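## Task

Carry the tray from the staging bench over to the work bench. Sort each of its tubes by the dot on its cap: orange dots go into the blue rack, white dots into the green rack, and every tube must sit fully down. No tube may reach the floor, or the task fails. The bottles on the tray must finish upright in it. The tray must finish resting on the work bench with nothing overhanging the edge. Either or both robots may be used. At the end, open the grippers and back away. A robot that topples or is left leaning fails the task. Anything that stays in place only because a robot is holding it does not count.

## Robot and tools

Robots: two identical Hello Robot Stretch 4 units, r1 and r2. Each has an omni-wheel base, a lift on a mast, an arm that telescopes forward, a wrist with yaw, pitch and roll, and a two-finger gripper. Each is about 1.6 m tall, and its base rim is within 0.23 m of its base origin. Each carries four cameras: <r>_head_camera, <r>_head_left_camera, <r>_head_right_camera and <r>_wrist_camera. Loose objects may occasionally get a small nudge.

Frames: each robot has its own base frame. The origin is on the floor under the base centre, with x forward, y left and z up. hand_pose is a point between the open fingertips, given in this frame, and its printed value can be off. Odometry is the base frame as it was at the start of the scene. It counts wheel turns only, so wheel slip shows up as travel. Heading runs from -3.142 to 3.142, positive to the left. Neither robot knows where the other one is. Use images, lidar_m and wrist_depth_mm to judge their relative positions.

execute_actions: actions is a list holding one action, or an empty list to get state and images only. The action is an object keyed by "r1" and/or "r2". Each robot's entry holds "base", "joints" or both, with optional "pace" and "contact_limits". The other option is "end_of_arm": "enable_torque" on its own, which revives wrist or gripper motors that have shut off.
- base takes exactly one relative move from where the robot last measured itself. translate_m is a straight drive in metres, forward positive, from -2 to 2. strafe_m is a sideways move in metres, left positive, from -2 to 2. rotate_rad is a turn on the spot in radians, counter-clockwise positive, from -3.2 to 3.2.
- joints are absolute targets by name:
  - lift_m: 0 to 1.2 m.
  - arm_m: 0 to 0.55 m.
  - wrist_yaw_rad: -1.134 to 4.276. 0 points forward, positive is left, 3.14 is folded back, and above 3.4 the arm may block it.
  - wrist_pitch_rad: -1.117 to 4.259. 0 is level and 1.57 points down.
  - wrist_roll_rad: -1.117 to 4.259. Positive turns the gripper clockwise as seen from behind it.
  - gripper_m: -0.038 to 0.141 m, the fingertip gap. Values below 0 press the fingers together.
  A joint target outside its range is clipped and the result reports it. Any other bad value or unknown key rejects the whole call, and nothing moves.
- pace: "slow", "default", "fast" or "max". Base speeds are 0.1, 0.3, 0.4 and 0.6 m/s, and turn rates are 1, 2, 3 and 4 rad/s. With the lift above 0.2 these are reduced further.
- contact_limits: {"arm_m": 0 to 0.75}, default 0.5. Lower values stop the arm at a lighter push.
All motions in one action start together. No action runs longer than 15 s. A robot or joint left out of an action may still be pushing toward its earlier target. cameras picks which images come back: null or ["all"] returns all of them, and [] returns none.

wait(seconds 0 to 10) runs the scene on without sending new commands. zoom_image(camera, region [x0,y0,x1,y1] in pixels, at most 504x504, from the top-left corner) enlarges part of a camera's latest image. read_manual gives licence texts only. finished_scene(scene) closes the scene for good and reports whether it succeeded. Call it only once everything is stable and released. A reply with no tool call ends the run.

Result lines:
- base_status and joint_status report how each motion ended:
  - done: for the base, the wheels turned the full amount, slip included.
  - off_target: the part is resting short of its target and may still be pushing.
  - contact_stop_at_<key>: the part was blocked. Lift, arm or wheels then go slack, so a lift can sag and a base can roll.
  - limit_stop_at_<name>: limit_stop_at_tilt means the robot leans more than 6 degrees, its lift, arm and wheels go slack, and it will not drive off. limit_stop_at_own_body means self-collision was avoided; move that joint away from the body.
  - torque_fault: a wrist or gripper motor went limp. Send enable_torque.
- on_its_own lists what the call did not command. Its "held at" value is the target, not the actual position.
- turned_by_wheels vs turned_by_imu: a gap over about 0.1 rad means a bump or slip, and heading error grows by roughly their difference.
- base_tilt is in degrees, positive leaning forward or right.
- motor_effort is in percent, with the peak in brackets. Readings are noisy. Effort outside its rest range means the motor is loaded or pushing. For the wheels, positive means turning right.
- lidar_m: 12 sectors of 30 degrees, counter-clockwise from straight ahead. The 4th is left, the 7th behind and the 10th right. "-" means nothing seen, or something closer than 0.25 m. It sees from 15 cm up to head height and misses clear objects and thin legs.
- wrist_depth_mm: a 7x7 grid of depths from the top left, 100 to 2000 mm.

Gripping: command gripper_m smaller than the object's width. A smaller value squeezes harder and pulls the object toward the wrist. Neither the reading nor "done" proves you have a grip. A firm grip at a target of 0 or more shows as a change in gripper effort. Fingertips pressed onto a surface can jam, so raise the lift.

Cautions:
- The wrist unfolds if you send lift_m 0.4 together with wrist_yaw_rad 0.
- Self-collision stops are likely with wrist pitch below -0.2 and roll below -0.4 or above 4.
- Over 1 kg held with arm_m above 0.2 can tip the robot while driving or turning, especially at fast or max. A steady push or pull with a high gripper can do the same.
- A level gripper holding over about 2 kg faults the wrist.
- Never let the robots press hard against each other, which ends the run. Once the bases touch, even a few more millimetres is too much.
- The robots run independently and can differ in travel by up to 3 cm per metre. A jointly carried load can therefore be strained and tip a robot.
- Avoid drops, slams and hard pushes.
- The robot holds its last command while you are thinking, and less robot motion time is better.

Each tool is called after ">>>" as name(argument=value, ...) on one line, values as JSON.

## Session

>>> execute_actions(actions=[{"r1":{"joints":{"lift_m":1.1,"wrist_yaw_rad":0,"wrist_pitch_rad":1.2,"wrist_roll_rad":1.57}},"r2":{"joints":{"lift_m":1.1,"wrist_yaw_rad":0,"wrist_pitch_rad":1.2,"wrist_roll_rad":1.57}}}], cameras=["r1_head_left_camera","r2_head_left_camera"])

Scene clock: 4.10 s.
r1.base_odometry: x=+0.000 y=+0.000 heading=+0.000 (m, m, rad; r1's odometry frame)
r1.turned_by_wheels: +0.000 (rad since the last result)
r1.turned_by_imu: +0.001 (rad since the last result)
r1.base_tilt: forward=+0.6 right=-0.2 (deg)
r1.lidar_m: 1.82 1.58 1.22 1.89 2.07 1.29 1.09 1.09 1.30 2.38 1.67 1.17
r1.base_status: not commanded
r1.joint_positions: lift_m=+1.100 arm_m=+0.000 wrist_yaw_rad=+0.000 wrist_pitch_rad=+1.201 wrist_roll_rad=+1.570 gripper_m=+0.057
r1.joint_status: all done
r1.motor_effort: lift_m=+20(21) arm_m=-1(1) wrist_yaw_rad=+0(7) wrist_pitch_rad=-2(6) wrist_roll_rad=+1(5) gripper_m=-3(4) wheel_0=+0(0) wheel_1=+0(0) wheel_2=+0(0) (%)
r1.hand_pose: x=+0.2753 y=-0.0874 z=+1.0091 quat_wxyz=(+0.584, +0.583, +0.400, -0.399) (m; r1's base frame)
r1.wrist_depth_mm: 1661 1576 1366 1308 1160 1098 1025 / 1661 1576 1397 1281 1182 1098 1025 / 1756 1537 1464 1281 1205 1118 1025 / 1708 1576 1397 1308 1182 931 878 / 1708 1537 1366 1281 1182 917 854 / 1708 1537 216 1308 201 891 842 / 1756 1576 1464 108 1182 1060 1008
r2.base_odometry: x=+0.000 y=+0.000 heading=+0.000 (m, m, rad; r2's odometry frame)
r2.turned_by_wheels: +0.000 (rad since the last result)
r2.turned_by_imu: -0.001 (rad since the last result)
r2.base_tilt: forward=+0.4 right=+0.2 (deg)
r2.lidar_m: 0.76 0.72 0.81 1.29 3.99 1.55 1.34 2.64 1.73 2.09 1.83 0.89
r2.base_status: not commanded
r2.joint_positions: lift_m=+1.100 arm_m=+0.002 wrist_yaw_rad=+0.000 wrist_pitch_rad=+1.201 wrist_roll_rad=+1.570 gripper_m=+0.057
r2.joint_status: all done
r2.motor_effort: lift_m=+22(21) arm_m=-1(1) wrist_yaw_rad=+0(7) wrist_pitch_rad=-4(8) wrist_roll_rad=+0(5) gripper_m=-3(4) wheel_0=-1(1) wheel_1=+0(0) wheel_2=+0(0) (%)
r2.hand_pose: x=+0.2774 y=-0.0874 z=+1.0091 quat_wxyz=(+0.584, +0.583, +0.400, -0.399) (m; r2's base frame)
r2.wrist_depth_mm: 741 960 1397 1281 1182 1078 991 / 699 904 1308 1336 1160 1118 1025 / 661 842 1182 1308 1182 1078 991 / 627 798 1118 1308 1205 904 842 / 603 750 904 1308 1160 904 854 / 569 683 831 1229 198 917 866 / 549 627 820 - 1205 1078 1008
pictures: r1_head_left_camera, r2_head_left_camera
Images, in order (width x height): r1_head_left_camera 420x672, r2_head_left_camera 420x672.

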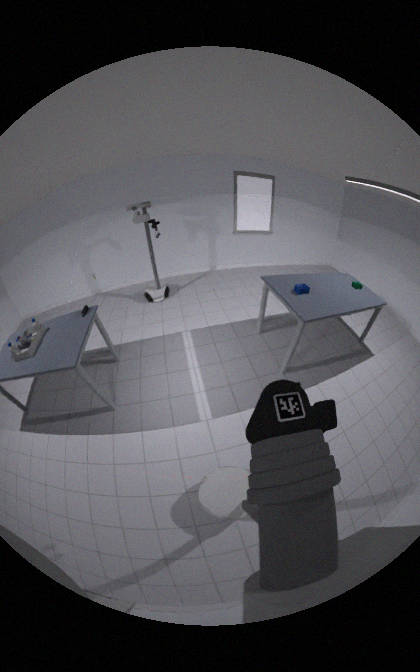

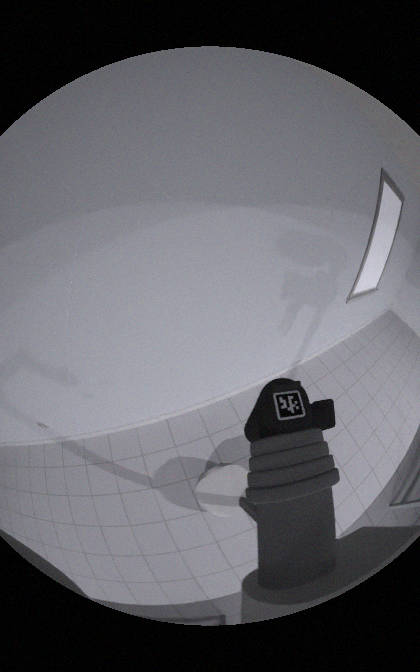

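>>> execute_actions(actions=[{"r1":{"base":{"rotate_rad":0.26}},"r2":{"base":{"rotate_rad":-2.7}}}], cameras=[])

>>> execute_actions(actions=[{"r1":{"base":{"strafe_m":1.5}},"r2":{"base":{"strafe_m":-1.3}}}], cameras=[])

>>> execute_actions(actions=[{"r1":{"base":{"translate_m":0.25}},"r2":{"base":{"translate_m":0.7}}}], cameras=["r1_head_left_camera","r1_wrist_camera","r2_head_left_camera","r2_wrist_camera"])

Scene clock: 22.93 s.
r1.base_odometry: x=+0.000 y=+0.000 heading=+0.259 (m, m, rad; r1's odometry frame)
r1.turned_by_wheels: +0.259 (rad since the last result)
r1.turned_by_imu: +0.262 (rad since the last result)
r1.base_tilt: forward=+0.6 right=-0.3 (deg)
r1.lidar_m: 2.59 1.20 1.27 3.81 1.47 1.11 1.08 1.13 1.62 4.35 1.19 1.19
r1.base_status: done
r1.joint_positions: lift_m=+1.100 arm_m=+0.000 wrist_yaw_rad=+0.000 wrist_pitch_rad=+1.201 wrist_roll_rad=+1.570 gripper_m=+0.057
r1.joint_status: not commanded
r1.motor_effort: lift_m=+20(20) arm_m=-1(1) wrist_yaw_rad=-1(1) wrist_pitch_rad=-2(2) wrist_roll_rad=+0(0) gripper_m=-1(0) wheel_0=-6(11) wheel_1=-5(10) wheel_2=-4(10) (%)
r1.hand_pose: x=+0.2753 y=-0.0874 z=+1.0091 quat_wxyz=(+0.584, +0.583, +0.400, -0.399) (m; r1's base frame)
r1.wrist_depth_mm: 1708 1576 1397 1281 1182 1098 1042 / 1708 1537 1397 1281 1182 1118 1025 / 1756 1537 1397 1281 1182 1118 1025 / 1708 1576 1397 1281 1182 931 866 / 1708 1537 1430 1308 1160 904 842 / 1756 1537 216 1281 200 904 854 / 1756 1576 1430 108 1160 1078 1008
r2.base_odometry: x=+0.000 y=+0.000 heading=-2.699 (m, m, rad; r2's odometry frame)
r2.turned_by_wheels: -2.699 (rad since the last result)
r2.turned_by_imu: -2.692 (rad since the last result)
r2.base_tilt: forward=+0.4 right=+0.3 (deg)
r2.lidar_m: 2.54 1.68 1.89 2.28 0.98 0.76 0.72 0.80 1.16 3.99 1.64 1.33
r2.base_status: done
r2.joint_positions: lift_m=+1.100 arm_m=+0.002 wrist_yaw_rad=+0.000 wrist_pitch_rad=+1.201 wrist_roll_rad=+1.570 gripper_m=+0.057
r2.joint_status: not commanded
r2.motor_effort: lift_m=+20(22) arm_m=-1(1) wrist_yaw_rad=-1(1) wrist_pitch_rad=-4(4) wrist_roll_rad=+1(0) gripper_m=-2(2) wheel_0=+3(6) wheel_1=+2(6) wheel_2=+3(7) (%)
r2.hand_pose: x=+0.2774 y=-0.0874 z=+1.0093 quat_wxyz=(+0.584, +0.583, +0.400, -0.399) (m; r2's base frame)
r2.wrist_depth_mm: 1863 1537 1464 1336 1182 1078 1008 / 1983 1661 1464 1308 1205 1078 991 / 1921 1618 1430 1336 1160 1078 1025 / 1921 1708 1464 1308 1205 891 820 / 1863 1708 1499 1281 1182 904 831 / 1983 1756 1430 1308 198 931 866 / 1921 1756 1499 - 1182 1060 1025
pictures: none
No camera images: the call's "cameras" was empty. Leave "cameras" out to get every camera's image.

Scene clock: 29.27 s.
r1.base_odometry: x=-0.384 y=+1.450 heading=+0.259 (m, m, rad; r1's odometry frame)
r1.turned_by_wheels: +0.000 (rad since the last result)
r1.turned_by_imu: +0.010 (rad since the last result)
r1.base_tilt: forward=+0.5 right=-0.3 (deg)
r1.lidar_m: 0.89 0.97 2.97 2.87 1.43 1.02 0.99 1.08 1.54 3.32 2.53 0.93
r1.base_status: done
r1.joint_positions: lift_m=+1.100 arm_m=+0.000 wrist_yaw_rad=+0.000 wrist_pitch_rad=+1.201 wrist_roll_rad=+1.570 gripper_m=+0.057
r1.joint_status: not commanded
r1.motor_effort: lift_m=+20(20) arm_m=-1(1) wrist_yaw_rad=-1(0) wrist_pitch_rad=-2(2) wrist_roll_rad=+0(0) gripper_m=-2(4) wheel_0=-5(12) wheel_1=+4(12) wheel_2=+0(5) (%)
r1.hand_pose: x=+0.2753 y=-0.0874 z=+1.0091 quat_wxyz=(+0.584, +0.583, +0.400, -0.399) (m; r1's base frame)
r1.wrist_depth_mm: 741 1576 1366 1308 1182 1098 1042 / 750 1537 1397 1281 1205 1098 1025 / 759 1576 1397 1281 1160 1078 1025 / 1464 1537 1397 1308 1182 931 866 / 1464 1537 1430 1281 1205 904 854 / 1537 1576 215 1281 201 904 854 / 1499 1537 1430 108 1205 1060 1025
r2.base_odometry: x=-0.556 y=+1.175 heading=-2.699 (m, m, rad; r2's odometry frame)
r2.turned_by_wheels: +0.000 (rad since the last result)
r2.turned_by_imu: -0.007 (rad since the last result)
r2.base_tilt: forward=+0.5 right=+0.3 (deg)
r2.lidar_m: 1.10 1.19 2.74 2.66 1.11 0.86 0.81 0.90 1.35 2.71 2.89 1.15
r2.base_status: done
r2.joint_positions: lift_m=+1.100 arm_m=+0.002 wrist_yaw_rad=+0.000 wrist_pitch_rad=+1.201 wrist_roll_rad=+1.570 gripper_m=+0.057
r2.joint_status: not commanded
r2.motor_effort: lift_m=+20(20) arm_m=-1(1) wrist_yaw_rad=-1(1) wrist_pitch_rad=-4(4) wrist_roll_rad=+0(1) gripper_m=-4(3) wheel_0=+0(9) wheel_1=+0(8) wheel_2=+0(2) (%)
r2.hand_pose: x=+0.2774 y=-0.0874 z=+1.0093 quat_wxyz=(+0.584, +0.583, +0.400, -0.399) (m; r2's base frame)
r2.wrist_depth_mm: 1756 1661 1397 1281 1182 1060 991 / 1708 1661 1464 1336 1205 1078 1025 / 1921 1618 1430 1366 1205 1098 991 / 1863 1661 1464 1336 1205 891 842 / 1863 1661 1464 1308 1182 904 842 / 1808 1756 1430 1281 198 931 866 / 1921 1708 1537 - 1205 1078 1008
pictures: none
No camera images: the call's "cameras" was empty. Leave "cameras" out to get every camera's image.

Scene clock: 33.10 s.
r1.base_odometry: x=-0.142 y=+1.514 heading=+0.259 (m, m, rad; r1's odometry frame)
r1.turned_by_wheels: +0.001 (rad since the last result)
r1.turned_by_imu: +0.002 (rad since the last result)
r1.base_tilt: forward=+0.5 right=-0.3 (deg)
r1.lidar_m: 0.65 0.70 1.02 2.84 1.75 1.30 1.24 1.32 1.94 2.44 0.95 0.69
r1.base_status: done
r1.joint_positions: lift_m=+1.100 arm_m=+0.000 wrist_yaw_rad=+0.000 wrist_pitch_rad=+1.201 wrist_roll_rad=+1.570 gripper_m=+0.057
r1.joint_status: not commanded
r1.motor_effort: lift_m=+20(20) arm_m=-1(1) wrist_yaw_rad=-1(1) wrist_pitch_rad=-2(2) wrist_roll_rad=+1(1) gripper_m=-3(3) wheel_0=+5(10) wheel_1=+3(10) wheel_2=-1(13) (%)
r1.hand_pose: x=+0.2753 y=-0.0874 z=+1.0091 quat_wxyz=(+0.584, +0.583, +0.400, -0.399) (m; r1's base frame)
r1.wrist_depth_mm: 661 621 1366 1229 1182 1098 1025 / 661 621 1397 1281 1160 1098 1008 / 654 627 1397 1281 1182 1098 1025 / 661 627 1397 1255 1182 931 854 / 668 683 1397 1308 1182 917 854 / 661 627 215 1255 200 904 866 / 668 621 1430 108 1182 1078 1025
r2.base_odometry: x=-1.189 y=+0.875 heading=-2.699 (m, m, rad; r2's odometry frame)
r2.turned_by_wheels: +0.000 (rad since the last result)
r2.turned_by_imu: +0.005 (rad since the last result)
r2.base_tilt: forward=+0.4 right=+0.3 (deg)
r2.lidar_m: 0.41 0.44 0.66 2.47 2.02 1.57 1.54 1.66 2.42 2.76 0.57 0.44
r2.base_status: done
r2.joint_positions: lift_m=+1.100 arm_m=+0.002 wrist_yaw_rad=+0.000 wrist_pitch_rad=+1.201 wrist_roll_rad=+1.570 gripper_m=+0.057
r2.joint_status: not commanded
r2.motor_effort: lift_m=+20(20) arm_m=-1(1) wrist_yaw_rad=-1(1) wrist_pitch_rad=-4(4) wrist_roll_rad=+0(0) gripper_m=-3(5) wheel_0=+2(3) wheel_1=+0(4) wheel_2=+2(10) (%)
r2.hand_pose: x=+0.2774 y=-0.0874 z=+1.0093 quat_wxyz=(+0.584, +0.583, +0.400, -0.399) (m; r2's base frame)
r2.wrist_depth_mm: 699 621 544 1229 1160 1078 1008 / 715 609 539 1255 1160 1060 1025 / 627 609 549 1281 1182 1060 1008 / 699 615 549 1255 1205 904 842 / 609 580 554 1336 1160 878 831 / 691 535 530 1078 197 917 842 / 732 640 569 - 1229 1060 1025
pictures: r1_head_left_camera, r1_wrist_camera, r2_head_left_camera, r2_wrist_camera
camera_calibration (this result's frames):
r1_wrist_camera: T_world_to_cam=[[-0.930142, -0.0443483, -0.364511, 0.61666], [-0.0512644, 0.998642, 0.0093143, 0.146245], [0.363603, 0.0273501, -0.931153, 1.0708], [0, 0, 0, 1]] pos_world=[0.191735, -0.147985, 1.22049]
r2_wrist_camera: T_world_to_cam=[[-0.908792, -0.0329986, -0.415943, 0.681228], [-0.0512979, 0.998142, 0.0328934, 0.110056], [0.414085, 0.0512303, -0.908795, 1.03433], [0, 0, 0, 1]] pos_world=[0.196438, -0.140361, 1.21973]
Images, in order (width x height): r1_head_left_camera 420x672, r1_wrist_camera 616x392, r2_head_left_camera 420x672, r2_wrist_camera 616x392.

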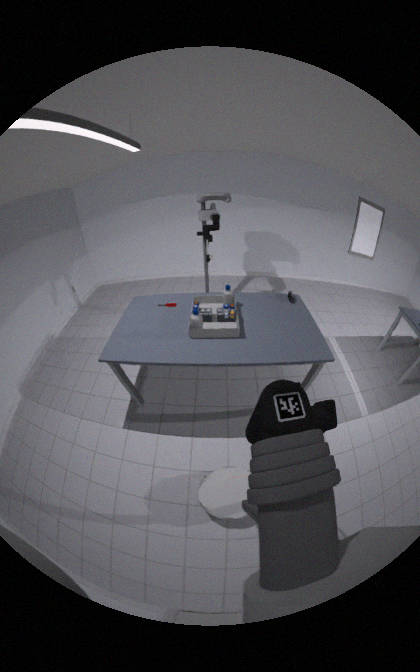

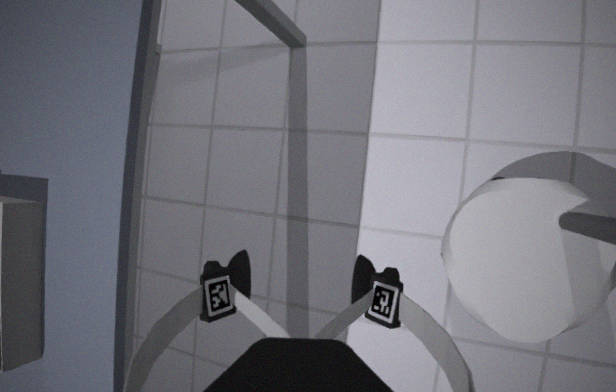

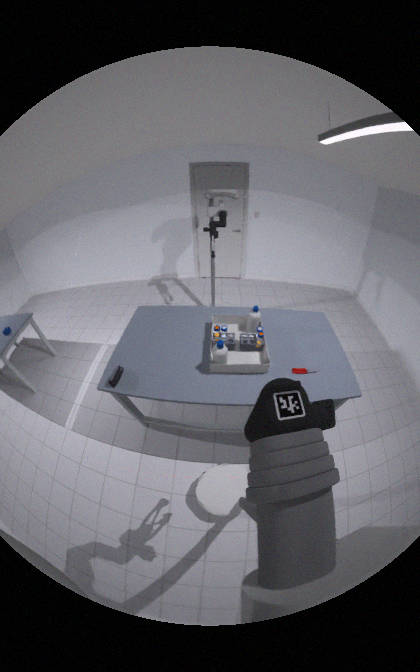

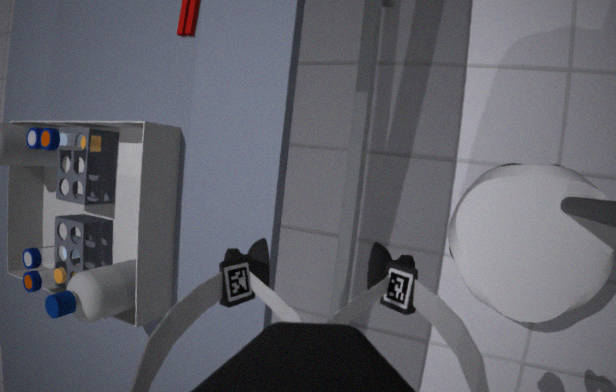

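>>> execute_actions(actions=[{"r1":{"base":{"rotate_rad":-0.07}},"r2":{"base":{"rotate_rad":-0.07}}}], cameras=[])

>>> execute_actions(actions=[{"r1":{"base":{"strafe_m":0.19}},"r2":{"base":{"strafe_m":0.07}}}], cameras=[])

>>> execute_actions(actions=[{"r1":{"base":{"translate_m":0.2},"joints":{"arm_m":0.36,"lift_m":0.97,"gripper_m":0.08}},"r2":{"joints":{"arm_m":0.34,"lift_m":0.97,"gripper_m":0.08}}}], cameras=["r1_wrist_camera","r2_wrist_camera"])

Scene clock: 48.73 s.
r1.base_odometry: x=-0.142 y=+1.514 heading=+0.190 (m, m, rad; r1's odometry frame)
r1.turned_by_wheels: -0.069 (rad since the last result)
r1.turned_by_imu: -0.068 (rad since the last result)
r1.base_tilt: forward=+0.6 right=-0.2 (deg)
r1.lidar_m: 0.65 0.70 0.96 2.86 1.89 1.33 1.26 1.33 1.78 3.25 2.45 0.71
r1.base_status: done
r1.joint_positions: lift_m=+1.100 arm_m=+0.000 wrist_yaw_rad=+0.000 wrist_pitch_rad=+1.201 wrist_roll_rad=+1.570 gripper_m=+0.057
r1.joint_status: not commanded
r1.motor_effort: lift_m=+20(20) arm_m=-1(1) wrist_yaw_rad=+0(1) wrist_pitch_rad=-2(2) wrist_roll_rad=+1(1) gripper_m=-3(1) wheel_0=+7(7) wheel_1=+4(11) wheel_2=+5(8) (%)
r1.hand_pose: x=+0.2753 y=-0.0874 z=+1.0091 quat_wxyz=(+0.584, +0.583, +0.400, -0.399) (m; r1's base frame)
r1.wrist_depth_mm: 668 634 1430 1281 1182 1078 1025 / 668 627 1397 1281 1205 1118 1025 / 661 683 1366 1281 1182 1098 1025 / 676 683 1430 1308 1182 917 866 / 661 691 1397 1281 1205 917 842 / 661 627 216 1281 200 904 854 / 661 615 1397 109 1182 1060 1008
r2.base_odometry: x=-1.189 y=+0.875 heading=-2.768 (m, m, rad; r2's odometry frame)
r2.turned_by_wheels: -0.069 (rad since the last result)
r2.turned_by_imu: -0.070 (rad since the last result)
r2.base_tilt: forward=+0.4 right=+0.3 (deg)
r2.lidar_m: 0.41 0.44 0.61 2.48 2.18 1.61 1.54 1.61 2.24 2.77 0.62 0.44
r2.base_status: done
r2.joint_positions: lift_m=+1.100 arm_m=+0.002 wrist_yaw_rad=+0.000 wrist_pitch_rad=+1.201 wrist_roll_rad=+1.570 gripper_m=+0.057
r2.joint_status: not commanded
r2.motor_effort: lift_m=+20(20) arm_m=-1(1) wrist_yaw_rad=-3(1) wrist_pitch_rad=-4(5) wrist_roll_rad=+1(0) gripper_m=-4(2) wheel_0=+3(2) wheel_1=+1(7) wheel_2=+3(6) (%)
r2.hand_pose: x=+0.2774 y=-0.0874 z=+1.0093 quat_wxyz=(+0.584, +0.583, +0.400, -0.399) (m; r2's base frame)
r2.wrist_depth_mm: 683 615 544 1229 1182 1098 991 / 691 621 539 1255 1160 1098 1025 / 691 621 544 1308 1182 1060 1008 / 603 621 549 1308 1205 891 831 / 676 615 549 1308 1182 904 842 / 609 530 530 1118 198 917 854 / 707 609 574 - 1182 1078 1025
pictures: none
No camera images: the call's "cameras" was empty. Leave "cameras" out to get every camera's image.

Scene clock: 50.63 s.
r1.base_odometry: x=-0.178 y=+1.700 heading=+0.190 (m, m, rad; r1's odometry frame)
r1.turned_by_wheels: +0.000 (rad since the last result)
r1.turned_by_imu: +0.001 (rad since the last result)
r1.base_tilt: forward=+0.6 right=-0.1 (deg)
r1.lidar_m: 0.66 0.69 2.79 2.66 1.87 1.34 1.25 1.30 1.80 3.03 0.96 0.69
r1.base_status: done
r1.joint_positions: lift_m=+1.100 arm_m=+0.000 wrist_yaw_rad=+0.000 wrist_pitch_rad=+1.201 wrist_roll_rad=+1.570 gripper_m=+0.057
r1.joint_status: not commanded
r1.motor_effort: lift_m=+20(20) arm_m=-1(2) wrist_yaw_rad=-1(2) wrist_pitch_rad=-2(2) wrist_roll_rad=+0(0) gripper_m=-4(4) wheel_0=-5(9) wheel_1=+3(11) wheel_2=+0(2) (%)
r1.hand_pose: x=+0.2753 y=-0.0874 z=+1.0091 quat_wxyz=(+0.584, +0.583, +0.400, -0.399) (m; r1's base frame)
r1.wrist_depth_mm: 668 627 1430 1281 1205 1098 1042 / 661 627 1397 1308 1182 1098 1025 / 647 627 1397 1281 1182 1098 1025 / 654 683 1397 1308 1160 931 866 / 654 676 1397 1281 1182 917 842 / 661 627 215 1281 201 917 854 / 661 627 1430 108 1182 1060 1025
r2.base_odometry: x=-1.164 y=+0.810 heading=-2.768 (m, m, rad; r2's odometry frame)
r2.turned_by_wheels: +0.000 (rad since the last result)
r2.turned_by_imu: +0.000 (rad since the last result)
r2.base_tilt: forward=+0.4 right=+0.3 (deg)
r2.lidar_m: 0.41 0.44 0.60 2.40 2.16 1.60 1.51 1.61 2.23 2.83 0.63 0.44
r2.base_status: done
r2.joint_positions: lift_m=+1.100 arm_m=+0.002 wrist_yaw_rad=+0.000 wrist_pitch_rad=+1.201 wrist_roll_rad=+1.570 gripper_m=+0.057
r2.joint_status: not commanded
r2.motor_effort: lift_m=+20(20) arm_m=-1(1) wrist_yaw_rad=+0(1) wrist_pitch_rad=-5(5) wrist_roll_rad=+0(0) gripper_m=-4(3) wheel_0=-1(11) wheel_1=+0(7) wheel_2=+0(4) (%)
r2.hand_pose: x=+0.2774 y=-0.0874 z=+1.0093 quat_wxyz=(+0.584, +0.583, +0.400, -0.399) (m; r2's base frame)
r2.wrist_depth_mm: 691 615 539 1255 1182 1078 976 / 707 615 544 1255 1160 1060 1025 / 597 609 544 1281 1182 1078 1025 / 699 621 554 1308 1160 904 831 / 603 549 544 1336 1160 904 854 / 723 585 530 1098 197 931 866 / 732 647 574 - 1205 1060 1042
pictures: none
No camera images: the call's "cameras" was empty. Leave "cameras" out to get every camera's image.

Scene clock: 52.80 s.
r1.base_odometry: x=+0.018 y=+1.738 heading=+0.191 (m, m, rad; r1's odometry frame)
r1.turned_by_wheels: +0.001 (rad since the last result)
r1.turned_by_imu: +0.002 (rad since the last result)
r1.base_tilt: forward=+0.6 right=-0.2 (deg)
r1.lidar_m: 0.47 0.50 0.64 2.68 2.14 1.56 1.47 1.51 2.07 2.55 0.70 0.50
r1.base_status: done
r1.joint_positions: lift_m=+0.970 arm_m=+0.359 wrist_yaw_rad=+0.000 wrist_pitch_rad=+1.201 wrist_roll_rad=+1.570 gripper_m=+0.080
r1.joint_status: all done
r1.motor_effort: lift_m=+16(20) arm_m=+4(3) wrist_yaw_rad=+0(1) wrist_pitch_rad=-2(3) wrist_roll_rad=+1(0) gripper_m=-1(0) wheel_0=+6(9) wheel_1=+4(8) wheel_2=-3(15) (%)
r1.hand_pose: x=+0.6345 y=-0.0874 z=+0.8794 quat_wxyz=(+0.584, +0.583, +0.400, -0.399) (m; r1's base frame)
r1.wrist_depth_mm: 480 427 384 351 322 297 917 / 477 421 373 349 324 298 917 / 315 379 379 343 324 300 917 / 382 384 379 345 322 298 917 / 473 402 303 347 319 297 904 / 469 368 220 347 200 298 904 / 452 359 310 108 322 294 917
r2.base_odometry: x=-1.164 y=+0.810 heading=-2.768 (m, m, rad; r2's odometry frame)
r2.turned_by_wheels: +0.000 (rad since the last result)
r2.turned_by_imu: +0.000 (rad since the last result)
r2.base_tilt: forward=+0.4 right=+0.3 (deg)
r2.lidar_m: 0.40 0.43 0.62 2.40 2.18 1.61 1.52 1.62 2.22 2.82 0.61 0.43
r2.base_status: not commanded
r2.joint_positions: lift_m=+0.970 arm_m=+0.339 wrist_yaw_rad=+0.000 wrist_pitch_rad=+1.201 wrist_roll_rad=+1.570 gripper_m=+0.080
r2.joint_status: all done
r2.motor_effort: lift_m=+18(22) arm_m=+5(4) wrist_yaw_rad=+1(1) wrist_pitch_rad=-4(4) wrist_roll_rad=+0(1) gripper_m=-1(1) wheel_0=-1(1) wheel_1=-1(0) wheel_2=+0(0) (%)
r2.hand_pose: x=+0.6144 y=-0.0874 z=+0.8795 quat_wxyz=(+0.584, +0.583, +0.400, -0.399) (m; r2's base frame)
r2.wrist_depth_mm: 492 439 384 340 312 286 267 / 473 340 340 336 315 289 270 / 368 387 373 345 317 289 271 / 436 424 377 347 317 293 271 / 439 424 368 351 315 291 273 / 439 359 342 281 309 290 276 / 517 353 340 - 319 287 276
pictures: r1_wrist_camera, r2_wrist_camera
camera_calibration (this result's frames):
r1_wrist_camera: T_world_to_cam=[[-0.930137, -0.0444325, -0.364516, 0.903448], [-0.0513549, 0.998637, 0.00931404, 0.165913], [0.363605, 0.027383, -0.931151, 0.819437], [0, 0, 0, 1]] pos_world=[0.550899, -0.147983, 1.0908]
r2_wrist_camera: T_world_to_cam=[[-0.908773, -0.0328772, -0.415994, 0.933624], [-0.0511666, 0.998148, 0.032891, 0.131553], [0.414142, 0.0511754, -0.908772, 0.776728], [0, 0, 0, 1]] pos_world=[0.533508, -0.140364, 1.08992]
Images, in order (width x height): r1_wrist_camera 616x392, r2_wrist_camera 616x392.

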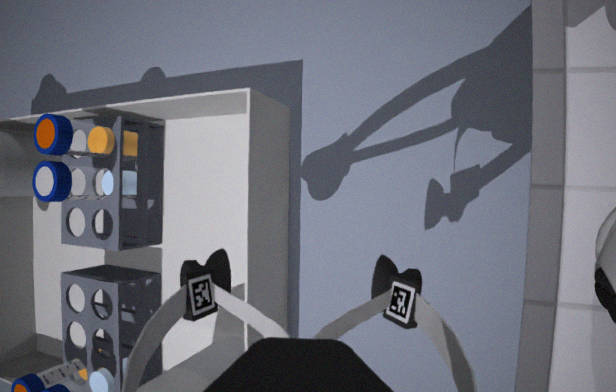

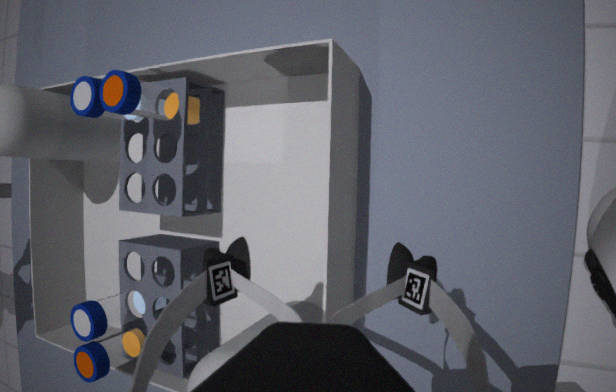

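>>> execute_actions(actions=[{"r1":{"base":{"strafe_m":-0.015},"joints":{"arm_m":0.42}}}], cameras=[])

>>> execute_actions(actions=[{"r1":{"joints":{"lift_m":0.885},"pace":"slow"},"r2":{"joints":{"lift_m":0.893},"pace":"slow"}}], cameras=["r1_wrist_camera","r2_wrist_camera"])

>>> execute_actions(actions=[{"r1":{"joints":{"gripper_m":-0.03}},"r2":{"joints":{"gripper_m":-0.03}}}], cameras=[])

>>> execute_actions(actions=[{"r1":{"joints":{"lift_m":1.005},"pace":"slow"},"r2":{"joints":{"lift_m":1.013},"pace":"slow"}}], cameras=["r1_wrist_camera","r2_wrist_camera"])

Scene clock: 64.97 s.
r1.base_odometry: x=+0.021 y=+1.724 heading=+0.191 (m, m, rad; r1's odometry frame)
r1.turned_by_wheels: +0.000 (rad since the last result)
r1.turned_by_imu: +0.001 (rad since the last result)
r1.base_tilt: forward=+0.6 right=-0.2 (deg)
r1.lidar_m: 0.46 0.50 0.67 2.67 2.20 1.55 1.45 1.52 2.05 2.54 0.72 0.51
r1.base_status: done
r1.joint_positions: lift_m=+0.970 arm_m=+0.419 wrist_yaw_rad=+0.000 wrist_pitch_rad=+1.201 wrist_roll_rad=+1.570 gripper_m=+0.080
r1.joint_status: all done
r1.motor_effort: lift_m=+16(16) arm_m=+5(5) wrist_yaw_rad=+1(0) wrist_pitch_rad=-2(2) wrist_roll_rad=+1(1) gripper_m=-1(2) wheel_0=+5(12) wheel_1=-5(13) wheel_2=+0(3) (%)
r1.hand_pose: x=+0.6945 y=-0.0874 z=+0.8794 quat_wxyz=(+0.584, +0.583, +0.400, -0.399) (m; r1's base frame)
r1.wrist_depth_mm: 477 427 387 351 322 297 281 / 477 430 382 349 324 298 281 / 402 334 366 345 324 301 282 / 382 334 377 347 324 298 282 / 455 355 370 349 319 300 281 / 455 373 220 329 200 297 283 / 455 362 382 108 324 291 281
r2.base_odometry: x=-1.164 y=+0.810 heading=-2.768 (m, m, rad; r2's odometry frame)
r2.turned_by_wheels: +0.000 (rad since the last result)
r2.turned_by_imu: -0.001 (rad since the last result)
r2.base_tilt: forward=+0.4 right=+0.3 (deg)
r2.lidar_m: 0.41 0.45 0.62 2.37 2.19 1.60 1.53 1.62 2.25 2.82 0.58 0.44
r2.base_status: not commanded
r2.joint_positions: lift_m=+0.970 arm_m=+0.339 wrist_yaw_rad=+0.000 wrist_pitch_rad=+1.201 wrist_roll_rad=+1.570 gripper_m=+0.080
r2.joint_status: not commanded
r2.motor_effort: lift_m=+17(18) arm_m=+4(5) wrist_yaw_rad=+1(2) wrist_pitch_rad=-4(4) wrist_roll_rad=+0(1) gripper_m=-3(0) wheel_0=-1(1) wheel_1=-1(0) wheel_2=+0(0) (%)
r2.hand_pose: x=+0.6144 y=-0.0874 z=+0.8795 quat_wxyz=(+0.584, +0.583, +0.400, -0.399) (m; r2's base frame)
r2.wrist_depth_mm: 492 439 384 338 314 283 266 / 477 338 340 336 315 289 270 / 366 387 373 345 317 289 271 / 439 427 377 347 317 290 272 / 442 421 370 349 317 291 272 / 439 364 340 283 307 289 274 / 512 353 336 - 317 287 279
pictures: none
No camera images: the call's "cameras" was empty. Leave "cameras" out to get every camera's image.

Scene clock: 66.57 s.
r1.base_odometry: x=+0.021 y=+1.724 heading=+0.191 (m, m, rad; r1's odometry frame)
r1.turned_by_wheels: +0.000 (rad since the last result)
r1.turned_by_imu: +0.001 (rad since the last result)
r1.base_tilt: forward=+0.6 right=-0.3 (deg)
r1.lidar_m: 0.45 0.50 0.65 2.67 2.18 1.57 1.44 1.53 2.09 2.54 0.68 0.51
r1.base_status: not commanded
r1.joint_positions: lift_m=+0.886 arm_m=+0.419 wrist_yaw_rad=-0.002 wrist_pitch_rad=+1.204 wrist_roll_rad=+1.570 gripper_m=+0.080
r1.joint_status: all done
r1.motor_effort: lift_m=+10(16) arm_m=+4(5) wrist_yaw_rad=+4(5) wrist_pitch_rad=-11(11) wrist_roll_rad=+0(1) gripper_m=-2(4) wheel_0=+6(5) wheel_1=-5(4) wheel_2=+0(0) (%)
r1.hand_pose: x=+0.6935 y=-0.0876 z=+0.7947 quat_wxyz=(+0.583, +0.583, +0.400, -0.401) (m; r1's base frame)
r1.wrist_depth_mm: 359 322 290 267 243 224 212 / 355 312 258 258 244 225 213 / 264 296 287 236 243 225 213 / 274 304 286 238 245 224 213 / 273 307 279 239 244 225 213 / 298 306 220 222 199 223 212 / 286 287 291 108 243 220 212
r2.base_odometry: x=-1.164 y=+0.810 heading=-2.768 (m, m, rad; r2's odometry frame)
r2.turned_by_wheels: +0.000 (rad since the last result)
r2.turned_by_imu: +0.000 (rad since the last result)
r2.base_tilt: forward=+0.4 right=+0.3 (deg)
r2.lidar_m: 0.42 0.43 0.62 2.37 2.16 1.59 1.52 1.61 2.24 2.82 0.63 0.44
r2.base_status: not commanded
r2.joint_positions: lift_m=+0.893 arm_m=+0.339 wrist_yaw_rad=+0.000 wrist_pitch_rad=+1.201 wrist_roll_rad=+1.570 gripper_m=+0.080
r2.joint_status: all done
r2.motor_effort: lift_m=+16(20) arm_m=+5(5) wrist_yaw_rad=-1(0) wrist_pitch_rad=-5(5) wrist_roll_rad=+1(0) gripper_m=-3(3) wheel_0=-1(1) wheel_1=+0(0) wheel_2=+0(0) (%)
r2.hand_pose: x=+0.6143 y=-0.0874 z=+0.8026 quat_wxyz=(+0.584, +0.583, +0.400, -0.399) (m; r2's base frame)
r2.wrist_depth_mm: 366 272 243 234 240 217 - / 272 282 291 238 240 219 208 / 329 306 291 242 242 220 207 / 368 309 294 245 243 222 208 / 375 319 283 249 241 223 208 / 377 297 286 213 236 220 210 / 290 300 256 - 242 218 -
pictures: r1_wrist_camera, r2_wrist_camera
camera_calibration (this result's frames):
r1_wrist_camera: T_world_to_cam=[[-0.93137, -0.0425818, -0.361575, 0.926074], [-0.0493611, 0.998736, 0.00952908, 0.168376], [0.360712, 0.0267228, -0.932294, 0.721905], [0, 0, 0, 1]] pos_world=[0.610429, -0.148021, 1.00627]
r2_wrist_camera: T_world_to_cam=[[-0.908934, -0.0328741, -0.415643, 0.901353], [-0.0511504, 0.998149, 0.0329107, 0.134053], [0.413791, 0.0511739, -0.908932, 0.707218], [0, 0, 0, 1]] pos_world=[0.533487, -0.140364, 1.01304]
Images, in order (width x height): r1_wrist_camera 616x392, r2_wrist_camera 616x392.

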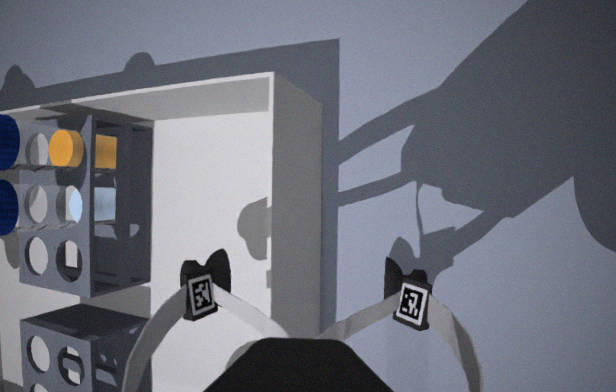

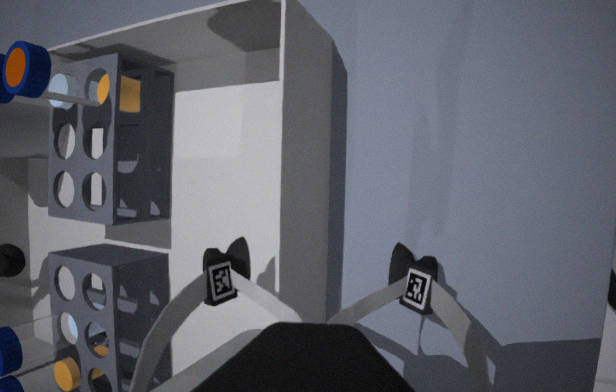

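Scene clock: 68.37 s.
r1.base_odometry: x=+0.021 y=+1.724 heading=+0.191 (m, m, rad; r1's odometry frame)
r1.turned_by_wheels: +0.000 (rad since the last result)
r1.turned_by_imu: +0.001 (rad since the last result)
r1.base_tilt: forward=+0.6 right=-0.2 (deg)
r1.lidar_m: 0.46 0.47 0.67 2.69 2.21 1.56 1.45 1.50 2.09 2.53 0.70 0.50
r1.base_status: not commanded
r1.joint_positions: lift_m=+0.885 arm_m=+0.420 wrist_yaw_rad=+0.006 wrist_pitch_rad=+1.192 wrist_roll_rad=+1.570 gripper_m=-0.029
r1.joint_status: all done
r1.on_its_own: wrist_yaw_rad is at rest, and its effort (-18) is outside its rest range (-13 to +13)
r1.motor_effort: lift_m=+19(19) arm_m=+1(5) wrist_yaw_rad=-18(18) wrist_pitch_rad=+23(24) wrist_roll_rad=+1(1) gripper_m=-21(21) wheel_0=+5(6) wheel_1=-4(5) wheel_2=+1(1) (%)
r1.hand_pose: x=+0.6980 y=-0.0868 z=+0.7952 quat_wxyz=(+0.587, +0.584, +0.399, -0.395) (m; r1's base frame)
r1.wrist_depth_mm: 355 317 287 259 239 220 207 / 342 276 204 254 240 220 208 / 234 277 257 227 239 220 207 / 249 281 262 232 239 221 208 / 254 289 265 217 240 221 208 / 265 290 183 204 186 220 208 / 263 290 276 108 239 214 208
r2.base_odometry: x=-1.164 y=+0.810 heading=-2.768 (m, m, rad; r2's odometry frame)
r2.turned_by_wheels: +0.000 (rad since the last result)
r2.turned_by_imu: +0.000 (rad since the last result)
r2.base_tilt: forward=+0.5 right=+0.3 (deg)
r2.lidar_m: 0.41 0.45 0.61 2.39 2.15 1.61 1.52 1.61 2.23 2.84 0.62 0.44
r2.base_status: not commanded
r2.joint_positions: lift_m=+0.893 arm_m=+0.340 wrist_yaw_rad=+0.006 wrist_pitch_rad=+1.192 wrist_roll_rad=+1.570 gripper_m=-0.029
r2.joint_status: all done
r2.on_its_own: wrist_yaw_rad is at rest, and its effort (-17) is outside its rest range (-13 to +13)
r2.motor_effort: lift_m=+21(21) arm_m=+1(5) wrist_yaw_rad=-17(19) wrist_pitch_rad=+21(22) wrist_roll_rad=-1(0) gripper_m=-23(23) wheel_0=-1(1) wheel_1=+0(0) wheel_2=+5(5) (%)
r2.hand_pose: x=+0.6179 y=-0.0868 z=+0.8031 quat_wxyz=(+0.587, +0.584, +0.399, -0.395) (m; r2's base frame)
r2.wrist_depth_mm: 273 257 246 219 237 216 - / 267 273 286 225 239 217 205 / 322 297 283 232 241 218 206 / 359 300 281 218 242 220 206 / 347 304 278 206 239 220 207 / 278 281 183 195 181 218 209 / 267 291 274 - 240 216 -
pictures: none
No camera images: the call's "cameras" was empty. Leave "cameras" out to get every camera's image.

Scene clock: 70.20 s.
r1.base_odometry: x=+0.021 y=+1.724 heading=+0.191 (m, m, rad; r1's odometry frame)
r1.turned_by_wheels: +0.000 (rad since the last result)
r1.turned_by_imu: +0.001 (rad since the last result)
r1.base_tilt: forward=+0.6 right=-0.3 (deg)
r1.lidar_m: 0.46 0.47 0.66 2.67 2.16 1.57 1.45 1.52 2.10 2.54 0.68 0.51
r1.base_status: not commanded
r1.joint_positions: lift_m=+1.005 arm_m=+0.420 wrist_yaw_rad=+0.006 wrist_pitch_rad=+1.192 wrist_roll_rad=+1.570 gripper_m=-0.029
r1.joint_status: all done
r1.on_its_own: wrist_yaw_rad is at rest, and its effort (-18) is outside its rest range (-13 to +13)
r1.motor_effort: lift_m=+24(23) arm_m=+0(1) wrist_yaw_rad=-18(18) wrist_pitch_rad=+23(24) wrist_roll_rad=+1(1) gripper_m=-19(22) wheel_0=+6(6) wheel_1=-4(4) wheel_2=+1(2) (%)
r1.hand_pose: x=+0.6980 y=-0.0868 z=+0.9147 quat_wxyz=(+0.587, +0.584, +0.399, -0.395) (m; r1's base frame)
r1.wrist_depth_mm: 530 477 424 387 355 325 309 / 508 274 204 377 355 327 310 / 234 276 258 227 357 329 309 / 248 282 263 231 355 327 307 / 254 289 265 217 357 329 307 / 266 287 182 204 186 330 310 / 260 289 274 108 355 320 310
r2.base_odometry: x=-1.164 y=+0.810 heading=-2.768 (m, m, rad; r2's odometry frame)
r2.turned_by_wheels: +0.000 (rad since the last result)
r2.turned_by_imu: +0.000 (rad since the last result)
r2.base_tilt: forward=+0.4 right=+0.3 (deg)
r2.lidar_m: 0.42 0.43 0.61 2.41 2.18 1.58 1.53 1.61 2.26 2.84 0.61 0.45
r2.base_status: not commanded
r2.joint_positions: lift_m=+1.013 arm_m=+0.340 wrist_yaw_rad=+0.006 wrist_pitch_rad=+1.192 wrist_roll_rad=+1.570 gripper_m=-0.029
r2.joint_status: all done
r2.on_its_own: wrist_yaw_rad is at rest, and its effort (-16) is outside its rest range (-13 to +13)
r2.motor_effort: lift_m=+26(28) arm_m=+1(1) wrist_yaw_rad=-16(15) wrist_pitch_rad=+21(20) wrist_roll_rad=-1(1) gripper_m=-24(23) wheel_0=-1(1) wheel_1=+0(0) wheel_2=+5(5) (%)
r2.hand_pose: x=+0.6179 y=-0.0868 z=+0.9227 quat_wxyz=(+0.587, +0.584, +0.399, -0.395) (m; r2's base frame)
r2.wrist_depth_mm: 272 256 245 219 351 320 300 / 267 277 287 225 355 324 303 / 322 294 283 231 357 327 304 / 359 300 281 220 362 327 306 / 347 303 279 205 359 325 310 / 278 281 183 195 180 324 310 / 267 293 274 - 355 322 615
pictures: r1_wrist_camera, r2_wrist_camera
camera_calibration (this result's frames):
r1_wrist_camera: T_world_to_cam=[[-0.92666, -0.050134, -0.372542, 0.979873], [-0.0575598, 0.998303, 0.00882991, 0.172948], [0.371467, 0.0296258, -0.927973, 0.820987], [0, 0, 0, 1]] pos_world=[0.612994, -0.147852, 1.12537]
r2_wrist_camera: T_world_to_cam=[[-0.905029, -0.0377122, -0.423674, 0.959103], [-0.0568276, 0.997853, 0.0325709, 0.133469], [0.421536, 0.053554, -0.905229, 0.806907], [0, 0, 0, 1]] pos_world=[0.53546, -0.140226, 1.13244]
Images, in order (width x height): r1_wrist_camera 616x392, r2_wrist_camera 616x392.

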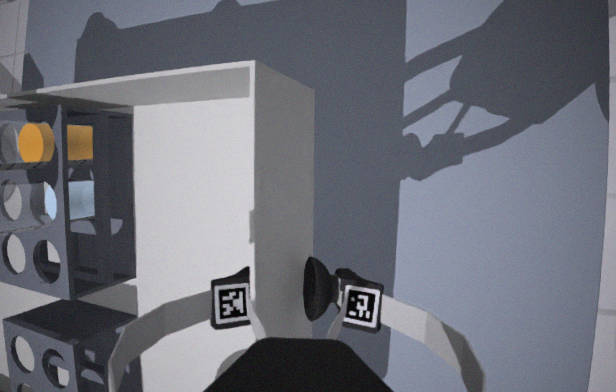

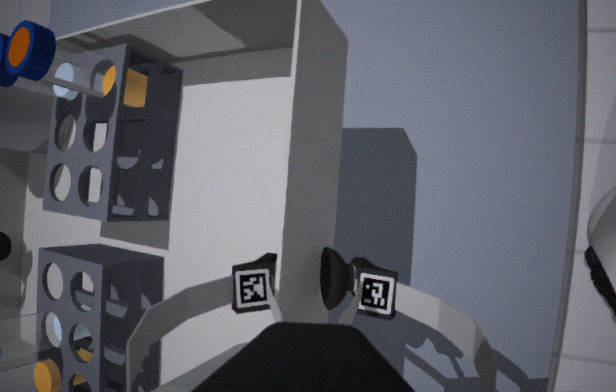

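>>> execute_actions(actions=[{"r1":{"base":{"strafe_m":-1.2}},"r2":{"base":{"strafe_m":1.2}}}], cameras=["r1_wrist_camera"])

Scene clock: 80.80 s.
r1.base_odometry: x=+0.249 y=+0.546 heading=+0.192 (m, m, rad; r1's odometry frame)
r1.turned_by_wheels: +0.001 (rad since the last result)
r1.turned_by_imu: +0.014 (rad since the last result)
r1.base_tilt: forward=+0.6 right=-0.3 (deg)
r1.lidar_m: 0.69 0.61 0.69 1.89 2.14 1.55 1.46 1.52 2.06 2.05 1.38 0.73
r1.base_status: done
r1.joint_positions: lift_m=+1.005 arm_m=+0.421 wrist_yaw_rad=+0.010 wrist_pitch_rad=+1.181 wrist_roll_rad=+1.570 gripper_m=-0.029
r1.joint_status: not commanded
r1.on_its_own: wrist_yaw_rad is at rest, and its effort (-30) is outside its rest range (-13 to +13); wrist_pitch_rad is at rest, and its effort (+54) is outside its rest range (-23 to +23)
r1.motor_effort: lift_m=+23(24) arm_m=-3(3) wrist_yaw_rad=-30(30) wrist_pitch_rad=+54(54) wrist_roll_rad=+2(1) gripper_m=-22(23) wheel_0=+3(11) wheel_1=-5(11) wheel_2=+9(8) (%)
r1.hand_pose: x=+0.7019 y=-0.0863 z=+0.9159 quat_wxyz=(+0.590, +0.585, +0.397, -0.390) (m; r1's base frame)
r1.wrist_depth_mm: 1661 1499 1336 1182 1060 1008 946 / 234 267 183 1160 1098 1008 931 / 234 277 251 231 1098 991 931 / 254 282 257 1138 1098 1008 946 / 263 289 259 227 1118 1008 931 / 279 283 180 206 186 991 946 / 286 290 273 108 1118 991 960
r2.base_odometry: x=-0.726 y=-0.307 heading=-2.768 (m, m, rad; r2's odometry frame)
r2.turned_by_wheels: +0.000 (rad since the last result)
r2.turned_by_imu: +0.005 (rad since the last result)
r2.base_tilt: forward=+0.4 right=+0.4 (deg)
r2.lidar_m: 0.59 1.63 1.24 1.86 2.16 1.58 1.53 1.59 2.26 1.73 0.67 0.63
r2.base_status: done
r2.joint_positions: lift_m=+1.013 arm_m=+0.340 wrist_yaw_rad=+0.011 wrist_pitch_rad=+1.181 wrist_roll_rad=+1.571 gripper_m=-0.029
r2.joint_status: not commanded
r2.on_its_own: wrist_yaw_rad is at rest, and its effort (-29) is outside its rest range (-13 to +13); wrist_pitch_rad is at rest, and its effort (+53) is outside its rest range (-23 to +23)
r2.motor_effort: lift_m=+25(26) arm_m=-2(2) wrist_yaw_rad=-29(31) wrist_pitch_rad=+53(54) wrist_roll_rad=-2(2) gripper_m=-24(25) wheel_0=-2(10) wheel_1=-4(6) wheel_2=+10(9) (%)
r2.hand_pose: x=+0.6220 y=-0.0863 z=+0.9240 quat_wxyz=(+0.590, +0.585, +0.397, -0.390) (m; r2's base frame)
r2.wrist_depth_mm: 265 256 251 219 1078 976 931 / 281 278 285 213 1078 991 931 / 282 298 282 220 1118 1042 946 / 355 298 278 213 1138 991 946 / 282 298 274 206 1118 1025 931 / 273 281 179 198 180 1008 931 / 260 293 210 - 1098 991 946
pictures: r1_wrist_camera
camera_calibration (this result's frames):
r1_wrist_camera: T_world_to_cam=[[-0.922402, -0.0540156, -0.382435, 0.989669], [-0.0618759, 0.99805, 0.00827379, 0.176196], [0.381243, 0.0312953, -0.923945, 0.810224], [0, 0, 0, 1]] pos_world=[0.614883, -0.147751, 1.12563]
Images, in order (width x height): r1_wrist_camera 616x392.

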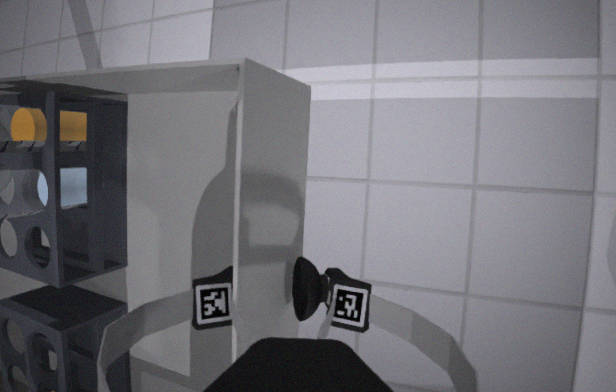

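>>> execute_actions(actions=[{"r1":{"base":{"strafe_m":-0.9},"joints":{"arm_m":0.45}},"r2":{"base":{"strafe_m":0.9}}}], cameras=["r1_head_left_camera"])

Scene clock: 89.20 s.
r1.base_odometry: x=+0.421 y=-0.337 heading=+0.192 (m, m, rad; r1's odometry frame)
r1.turned_by_wheels: +0.000 (rad since the last result)
r1.turned_by_imu: +0.007 (rad since the last result)
r1.base_tilt: forward=+0.6 right=-0.3 (deg)
r1.lidar_m: 0.70 3.38 1.36 1.97 2.07 1.52 1.46 1.53 2.07 3.92 0.73 0.63
r1.base_status: done
r1.joint_positions: lift_m=+1.005 arm_m=+0.450 wrist_yaw_rad=+0.008 wrist_pitch_rad=+1.186 wrist_roll_rad=+1.570 gripper_m=-0.029
r1.joint_status: all done
r1.on_its_own: wrist_yaw_rad is at rest, and its effort (-24) is outside its rest range (-13 to +13); wrist_pitch_rad is at rest, and its effort (+39) is outside its rest range (-23 to +23)
r1.motor_effort: lift_m=+23(23) arm_m=-2(3) wrist_yaw_rad=-24(30) wrist_pitch_rad=+39(54) wrist_roll_rad=+2(1) gripper_m=-23(23) wheel_0=+2(5) wheel_1=-5(15) wheel_2=+7(6) (%)
r1.hand_pose: x=+0.7301 y=-0.0865 z=+0.9154 quat_wxyz=(+0.588, +0.584, +0.398, -0.393) (m; r1's base frame)
r1.wrist_depth_mm: 1618 1464 1042 1182 1098 1025 946 / 162 147 142 1160 1078 1025 960 / 128 119 136 1160 1098 1008 931 / 235 263 139 1160 1098 1008 946 / 248 304 162 228 1098 1008 946 / 347 296 180 211 185 1008 946 / 355 379 370 108 1078 976 946
r2.base_odometry: x=-0.397 y=-1.145 heading=-2.767 (m, m, rad; r2's odometry frame)
r2.turned_by_wheels: +0.000 (rad since the last result)
r2.turned_by_imu: +0.002 (rad since the last result)
r2.base_tilt: forward=+0.4 right=+0.4 (deg)
r2.lidar_m: 0.59 0.51 0.67 3.77 2.10 1.58 1.49 1.60 2.25 1.72 1.47 0.62
r2.base_status: done
r2.joint_positions: lift_m=+1.013 arm_m=+0.340 wrist_yaw_rad=+0.008 wrist_pitch_rad=+1.187 wrist_roll_rad=+1.571 gripper_m=-0.029
r2.joint_status: not commanded
r2.on_its_own: wrist_yaw_rad is at rest, and its effort (-25) is outside its rest range (-13 to +13); wrist_pitch_rad is at rest, and its effort (+36) is outside its rest range (-23 to +23)
r2.motor_effort: lift_m=+25(25) arm_m=-3(2) wrist_yaw_rad=-25(31) wrist_pitch_rad=+36(53) wrist_roll_rad=-4(4) gripper_m=-26(27) wheel_0=-1(14) wheel_1=-4(7) wheel_2=+8(9) (%)
r2.hand_pose: x=+0.6201 y=-0.0866 z=+0.9233 quat_wxyz=(+0.588, +0.585, +0.398, -0.393) (m; r2's base frame)
r2.wrist_depth_mm: 1756 1618 239 1229 1078 991 917 / 351 413 239 1182 1098 1008 931 / 399 389 276 287 1078 991 931 / 415 312 340 289 1098 1042 931 / 279 304 307 214 1118 1008 931 / 255 270 179 200 179 991 960 / 244 248 236 - 1098 946 946
pictures: r1_head_left_camera
Images, in order (width x height): r1_head_left_camera 420x672.

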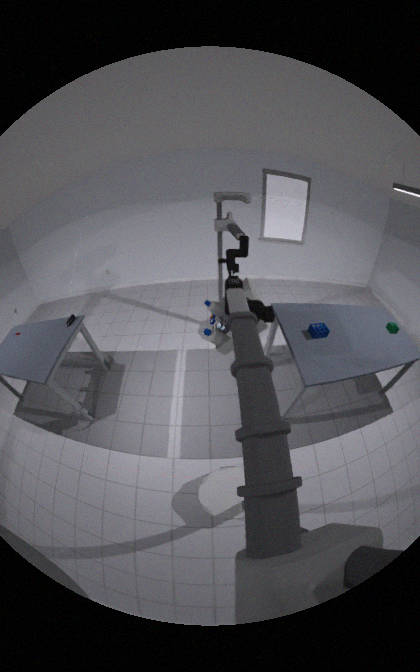

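>>> execute_actions(actions=[], cameras=["r1_head_left_camera","r1_wrist_camera","r2_wrist_camera","r2_head_right_camera"])

>>> zoom_image(camera="r2_head_right_camera", region=[120,240,340,420])

Scene clock: 95.03 s.
r1.base_odometry: x=+0.421 y=-0.337 heading=+0.192 (m, m, rad; r1's odometry frame)
r1.turned_by_wheels: +0.000 (rad since the last result)
r1.turned_by_imu: +0.001 (rad since the last result)
r1.base_tilt: forward=+0.7 right=-0.4 (deg)
r1.lidar_m: 0.71 3.37 1.35 2.00 2.06 1.55 1.46 1.51 2.06 3.92 0.68 0.65
r1.base_status: done
r1.joint_positions: lift_m=+1.005 arm_m=+0.450 wrist_yaw_rad=+0.008 wrist_pitch_rad=+1.186 wrist_roll_rad=+1.570 gripper_m=-0.029
r1.joint_status: all done
r1.on_its_own: wrist_yaw_rad is at rest, and its effort (-24) is outside its rest range (-13 to +13); wrist_pitch_rad is at rest, and its effort (+40) is outside its rest range (-23 to +23)
r1.motor_effort: lift_m=+23(23) arm_m=-2(3) wrist_yaw_rad=-24(30) wrist_pitch_rad=+40(54) wrist_roll_rad=+2(1) gripper_m=-23(23) wheel_0=+2(5) wheel_1=-5(15) wheel_2=+7(6) (%)
r1.hand_pose: x=+0.7301 y=-0.0865 z=+0.9154 quat_wxyz=(+0.588, +0.584, +0.398, -0.393) (m; r1's base frame)
r1.wrist_depth_mm: 1661 1499 1060 1160 1078 1008 946 / 162 147 142 1205 1098 1008 931 / 129 119 136 1182 1118 1025 931 / 236 263 140 1160 1098 991 946 / 248 306 162 229 1118 1008 931 / 347 296 180 211 185 1008 931 / 355 377 370 108 1118 991 946
r2.base_odometry: x=-0.397 y=-1.145 heading=-2.767 (m, m, rad; r2's odometry frame)
r2.turned_by_wheels: +0.000 (rad since the last result)
r2.turned_by_imu: -0.001 (rad since the last result)
r2.base_tilt: forward=+0.5 right=+0.3 (deg)
r2.lidar_m: 0.59 0.52 0.64 3.77 2.09 1.56 1.51 1.54 2.22 1.73 1.47 0.62
r2.base_status: done
r2.joint_positions: lift_m=+1.013 arm_m=+0.340 wrist_yaw_rad=+0.008 wrist_pitch_rad=+1.187 wrist_roll_rad=+1.571 gripper_m=-0.029
r2.joint_status: not commanded
r2.on_its_own: wrist_yaw_rad is at rest, and its effort (-25) is outside its rest range (-13 to +13); wrist_pitch_rad is at rest, and its effort (+35) is outside its rest range (-23 to +23)
r2.motor_effort: lift_m=+25(25) arm_m=-2(2) wrist_yaw_rad=-25(31) wrist_pitch_rad=+35(53) wrist_roll_rad=-5(4) gripper_m=-24(27) wheel_0=-1(14) wheel_1=-4(7) wheel_2=+8(9) (%)
r2.hand_pose: x=+0.6201 y=-0.0866 z=+0.9233 quat_wxyz=(+0.588, +0.585, +0.398, -0.393) (m; r2's base frame)
r2.wrist_depth_mm: 1661 1576 241 1205 1118 1008 946 / 357 415 240 1160 1098 1025 931 / 399 394 274 287 1078 1008 946 / 418 310 338 287 1060 1008 960 / 277 301 306 215 1098 1008 931 / 256 270 178 199 180 1008 946 / 243 248 236 - 1118 931 960
pictures: r1_head_left_camera, r1_wrist_camera, r2_head_right_camera, r2_wrist_camera
camera_calibration (this result's frames):
r1_wrist_camera: T_world_to_cam=[[-0.924427, -0.0520784, -0.377787, 1.01284], [-0.0596985, 0.99818, 0.00847892, 0.17644], [0.376658, 0.0303915, -0.925854, 0.804006], [0, 0, 0, 1]] pos_world=[0.643996, -0.147806, 1.12553]
r2_wrist_camera: T_world_to_cam=[[-0.902818, -0.0384339, -0.428303, 0.964174], [-0.0580196, 0.997778, 0.0327633, 0.133887], [0.426092, 0.0544292, -0.903041, 0.801756], [0, 0, 0, 1]] pos_world=[0.536619, -0.140171, 1.13259]
Images, in order (width x height): r1_head_left_camera 420x672, r1_wrist_camera 616x392, r2_head_right_camera 420x672, r2_wrist_camera 616x392.

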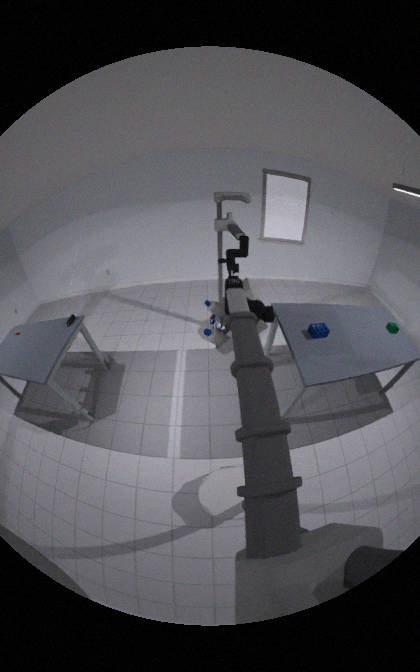

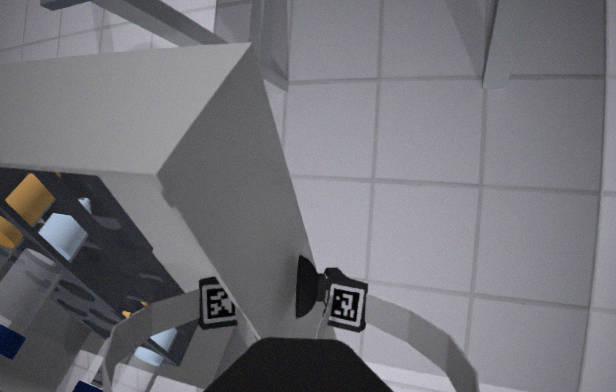

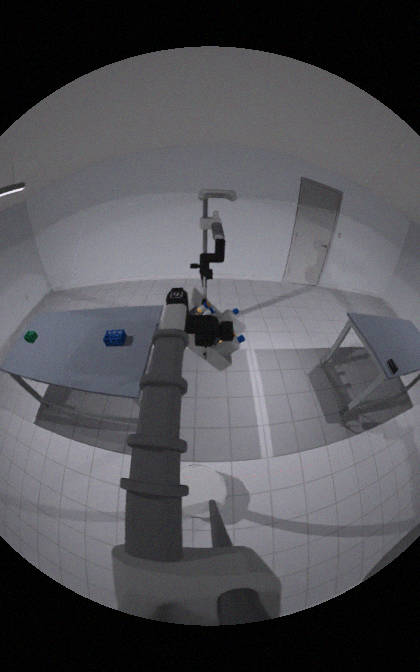

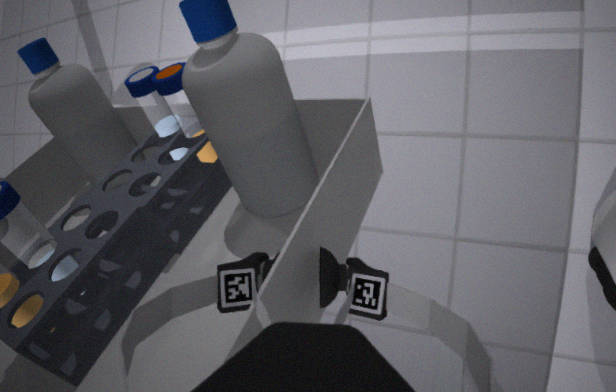

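Region (120, 240, 340, 420) of r2_head_right_camera's 420x672 image, scaled by 2.291, with more detail than that image has; it fills the top 412 rows of this view, and the rest is white.

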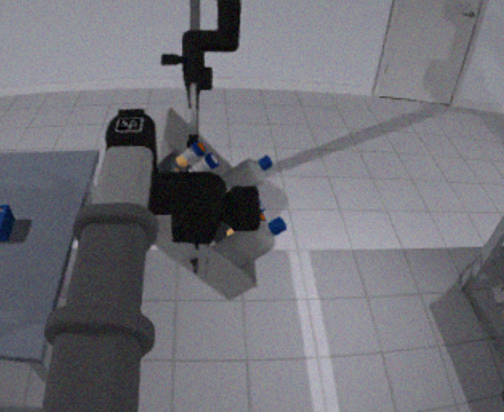

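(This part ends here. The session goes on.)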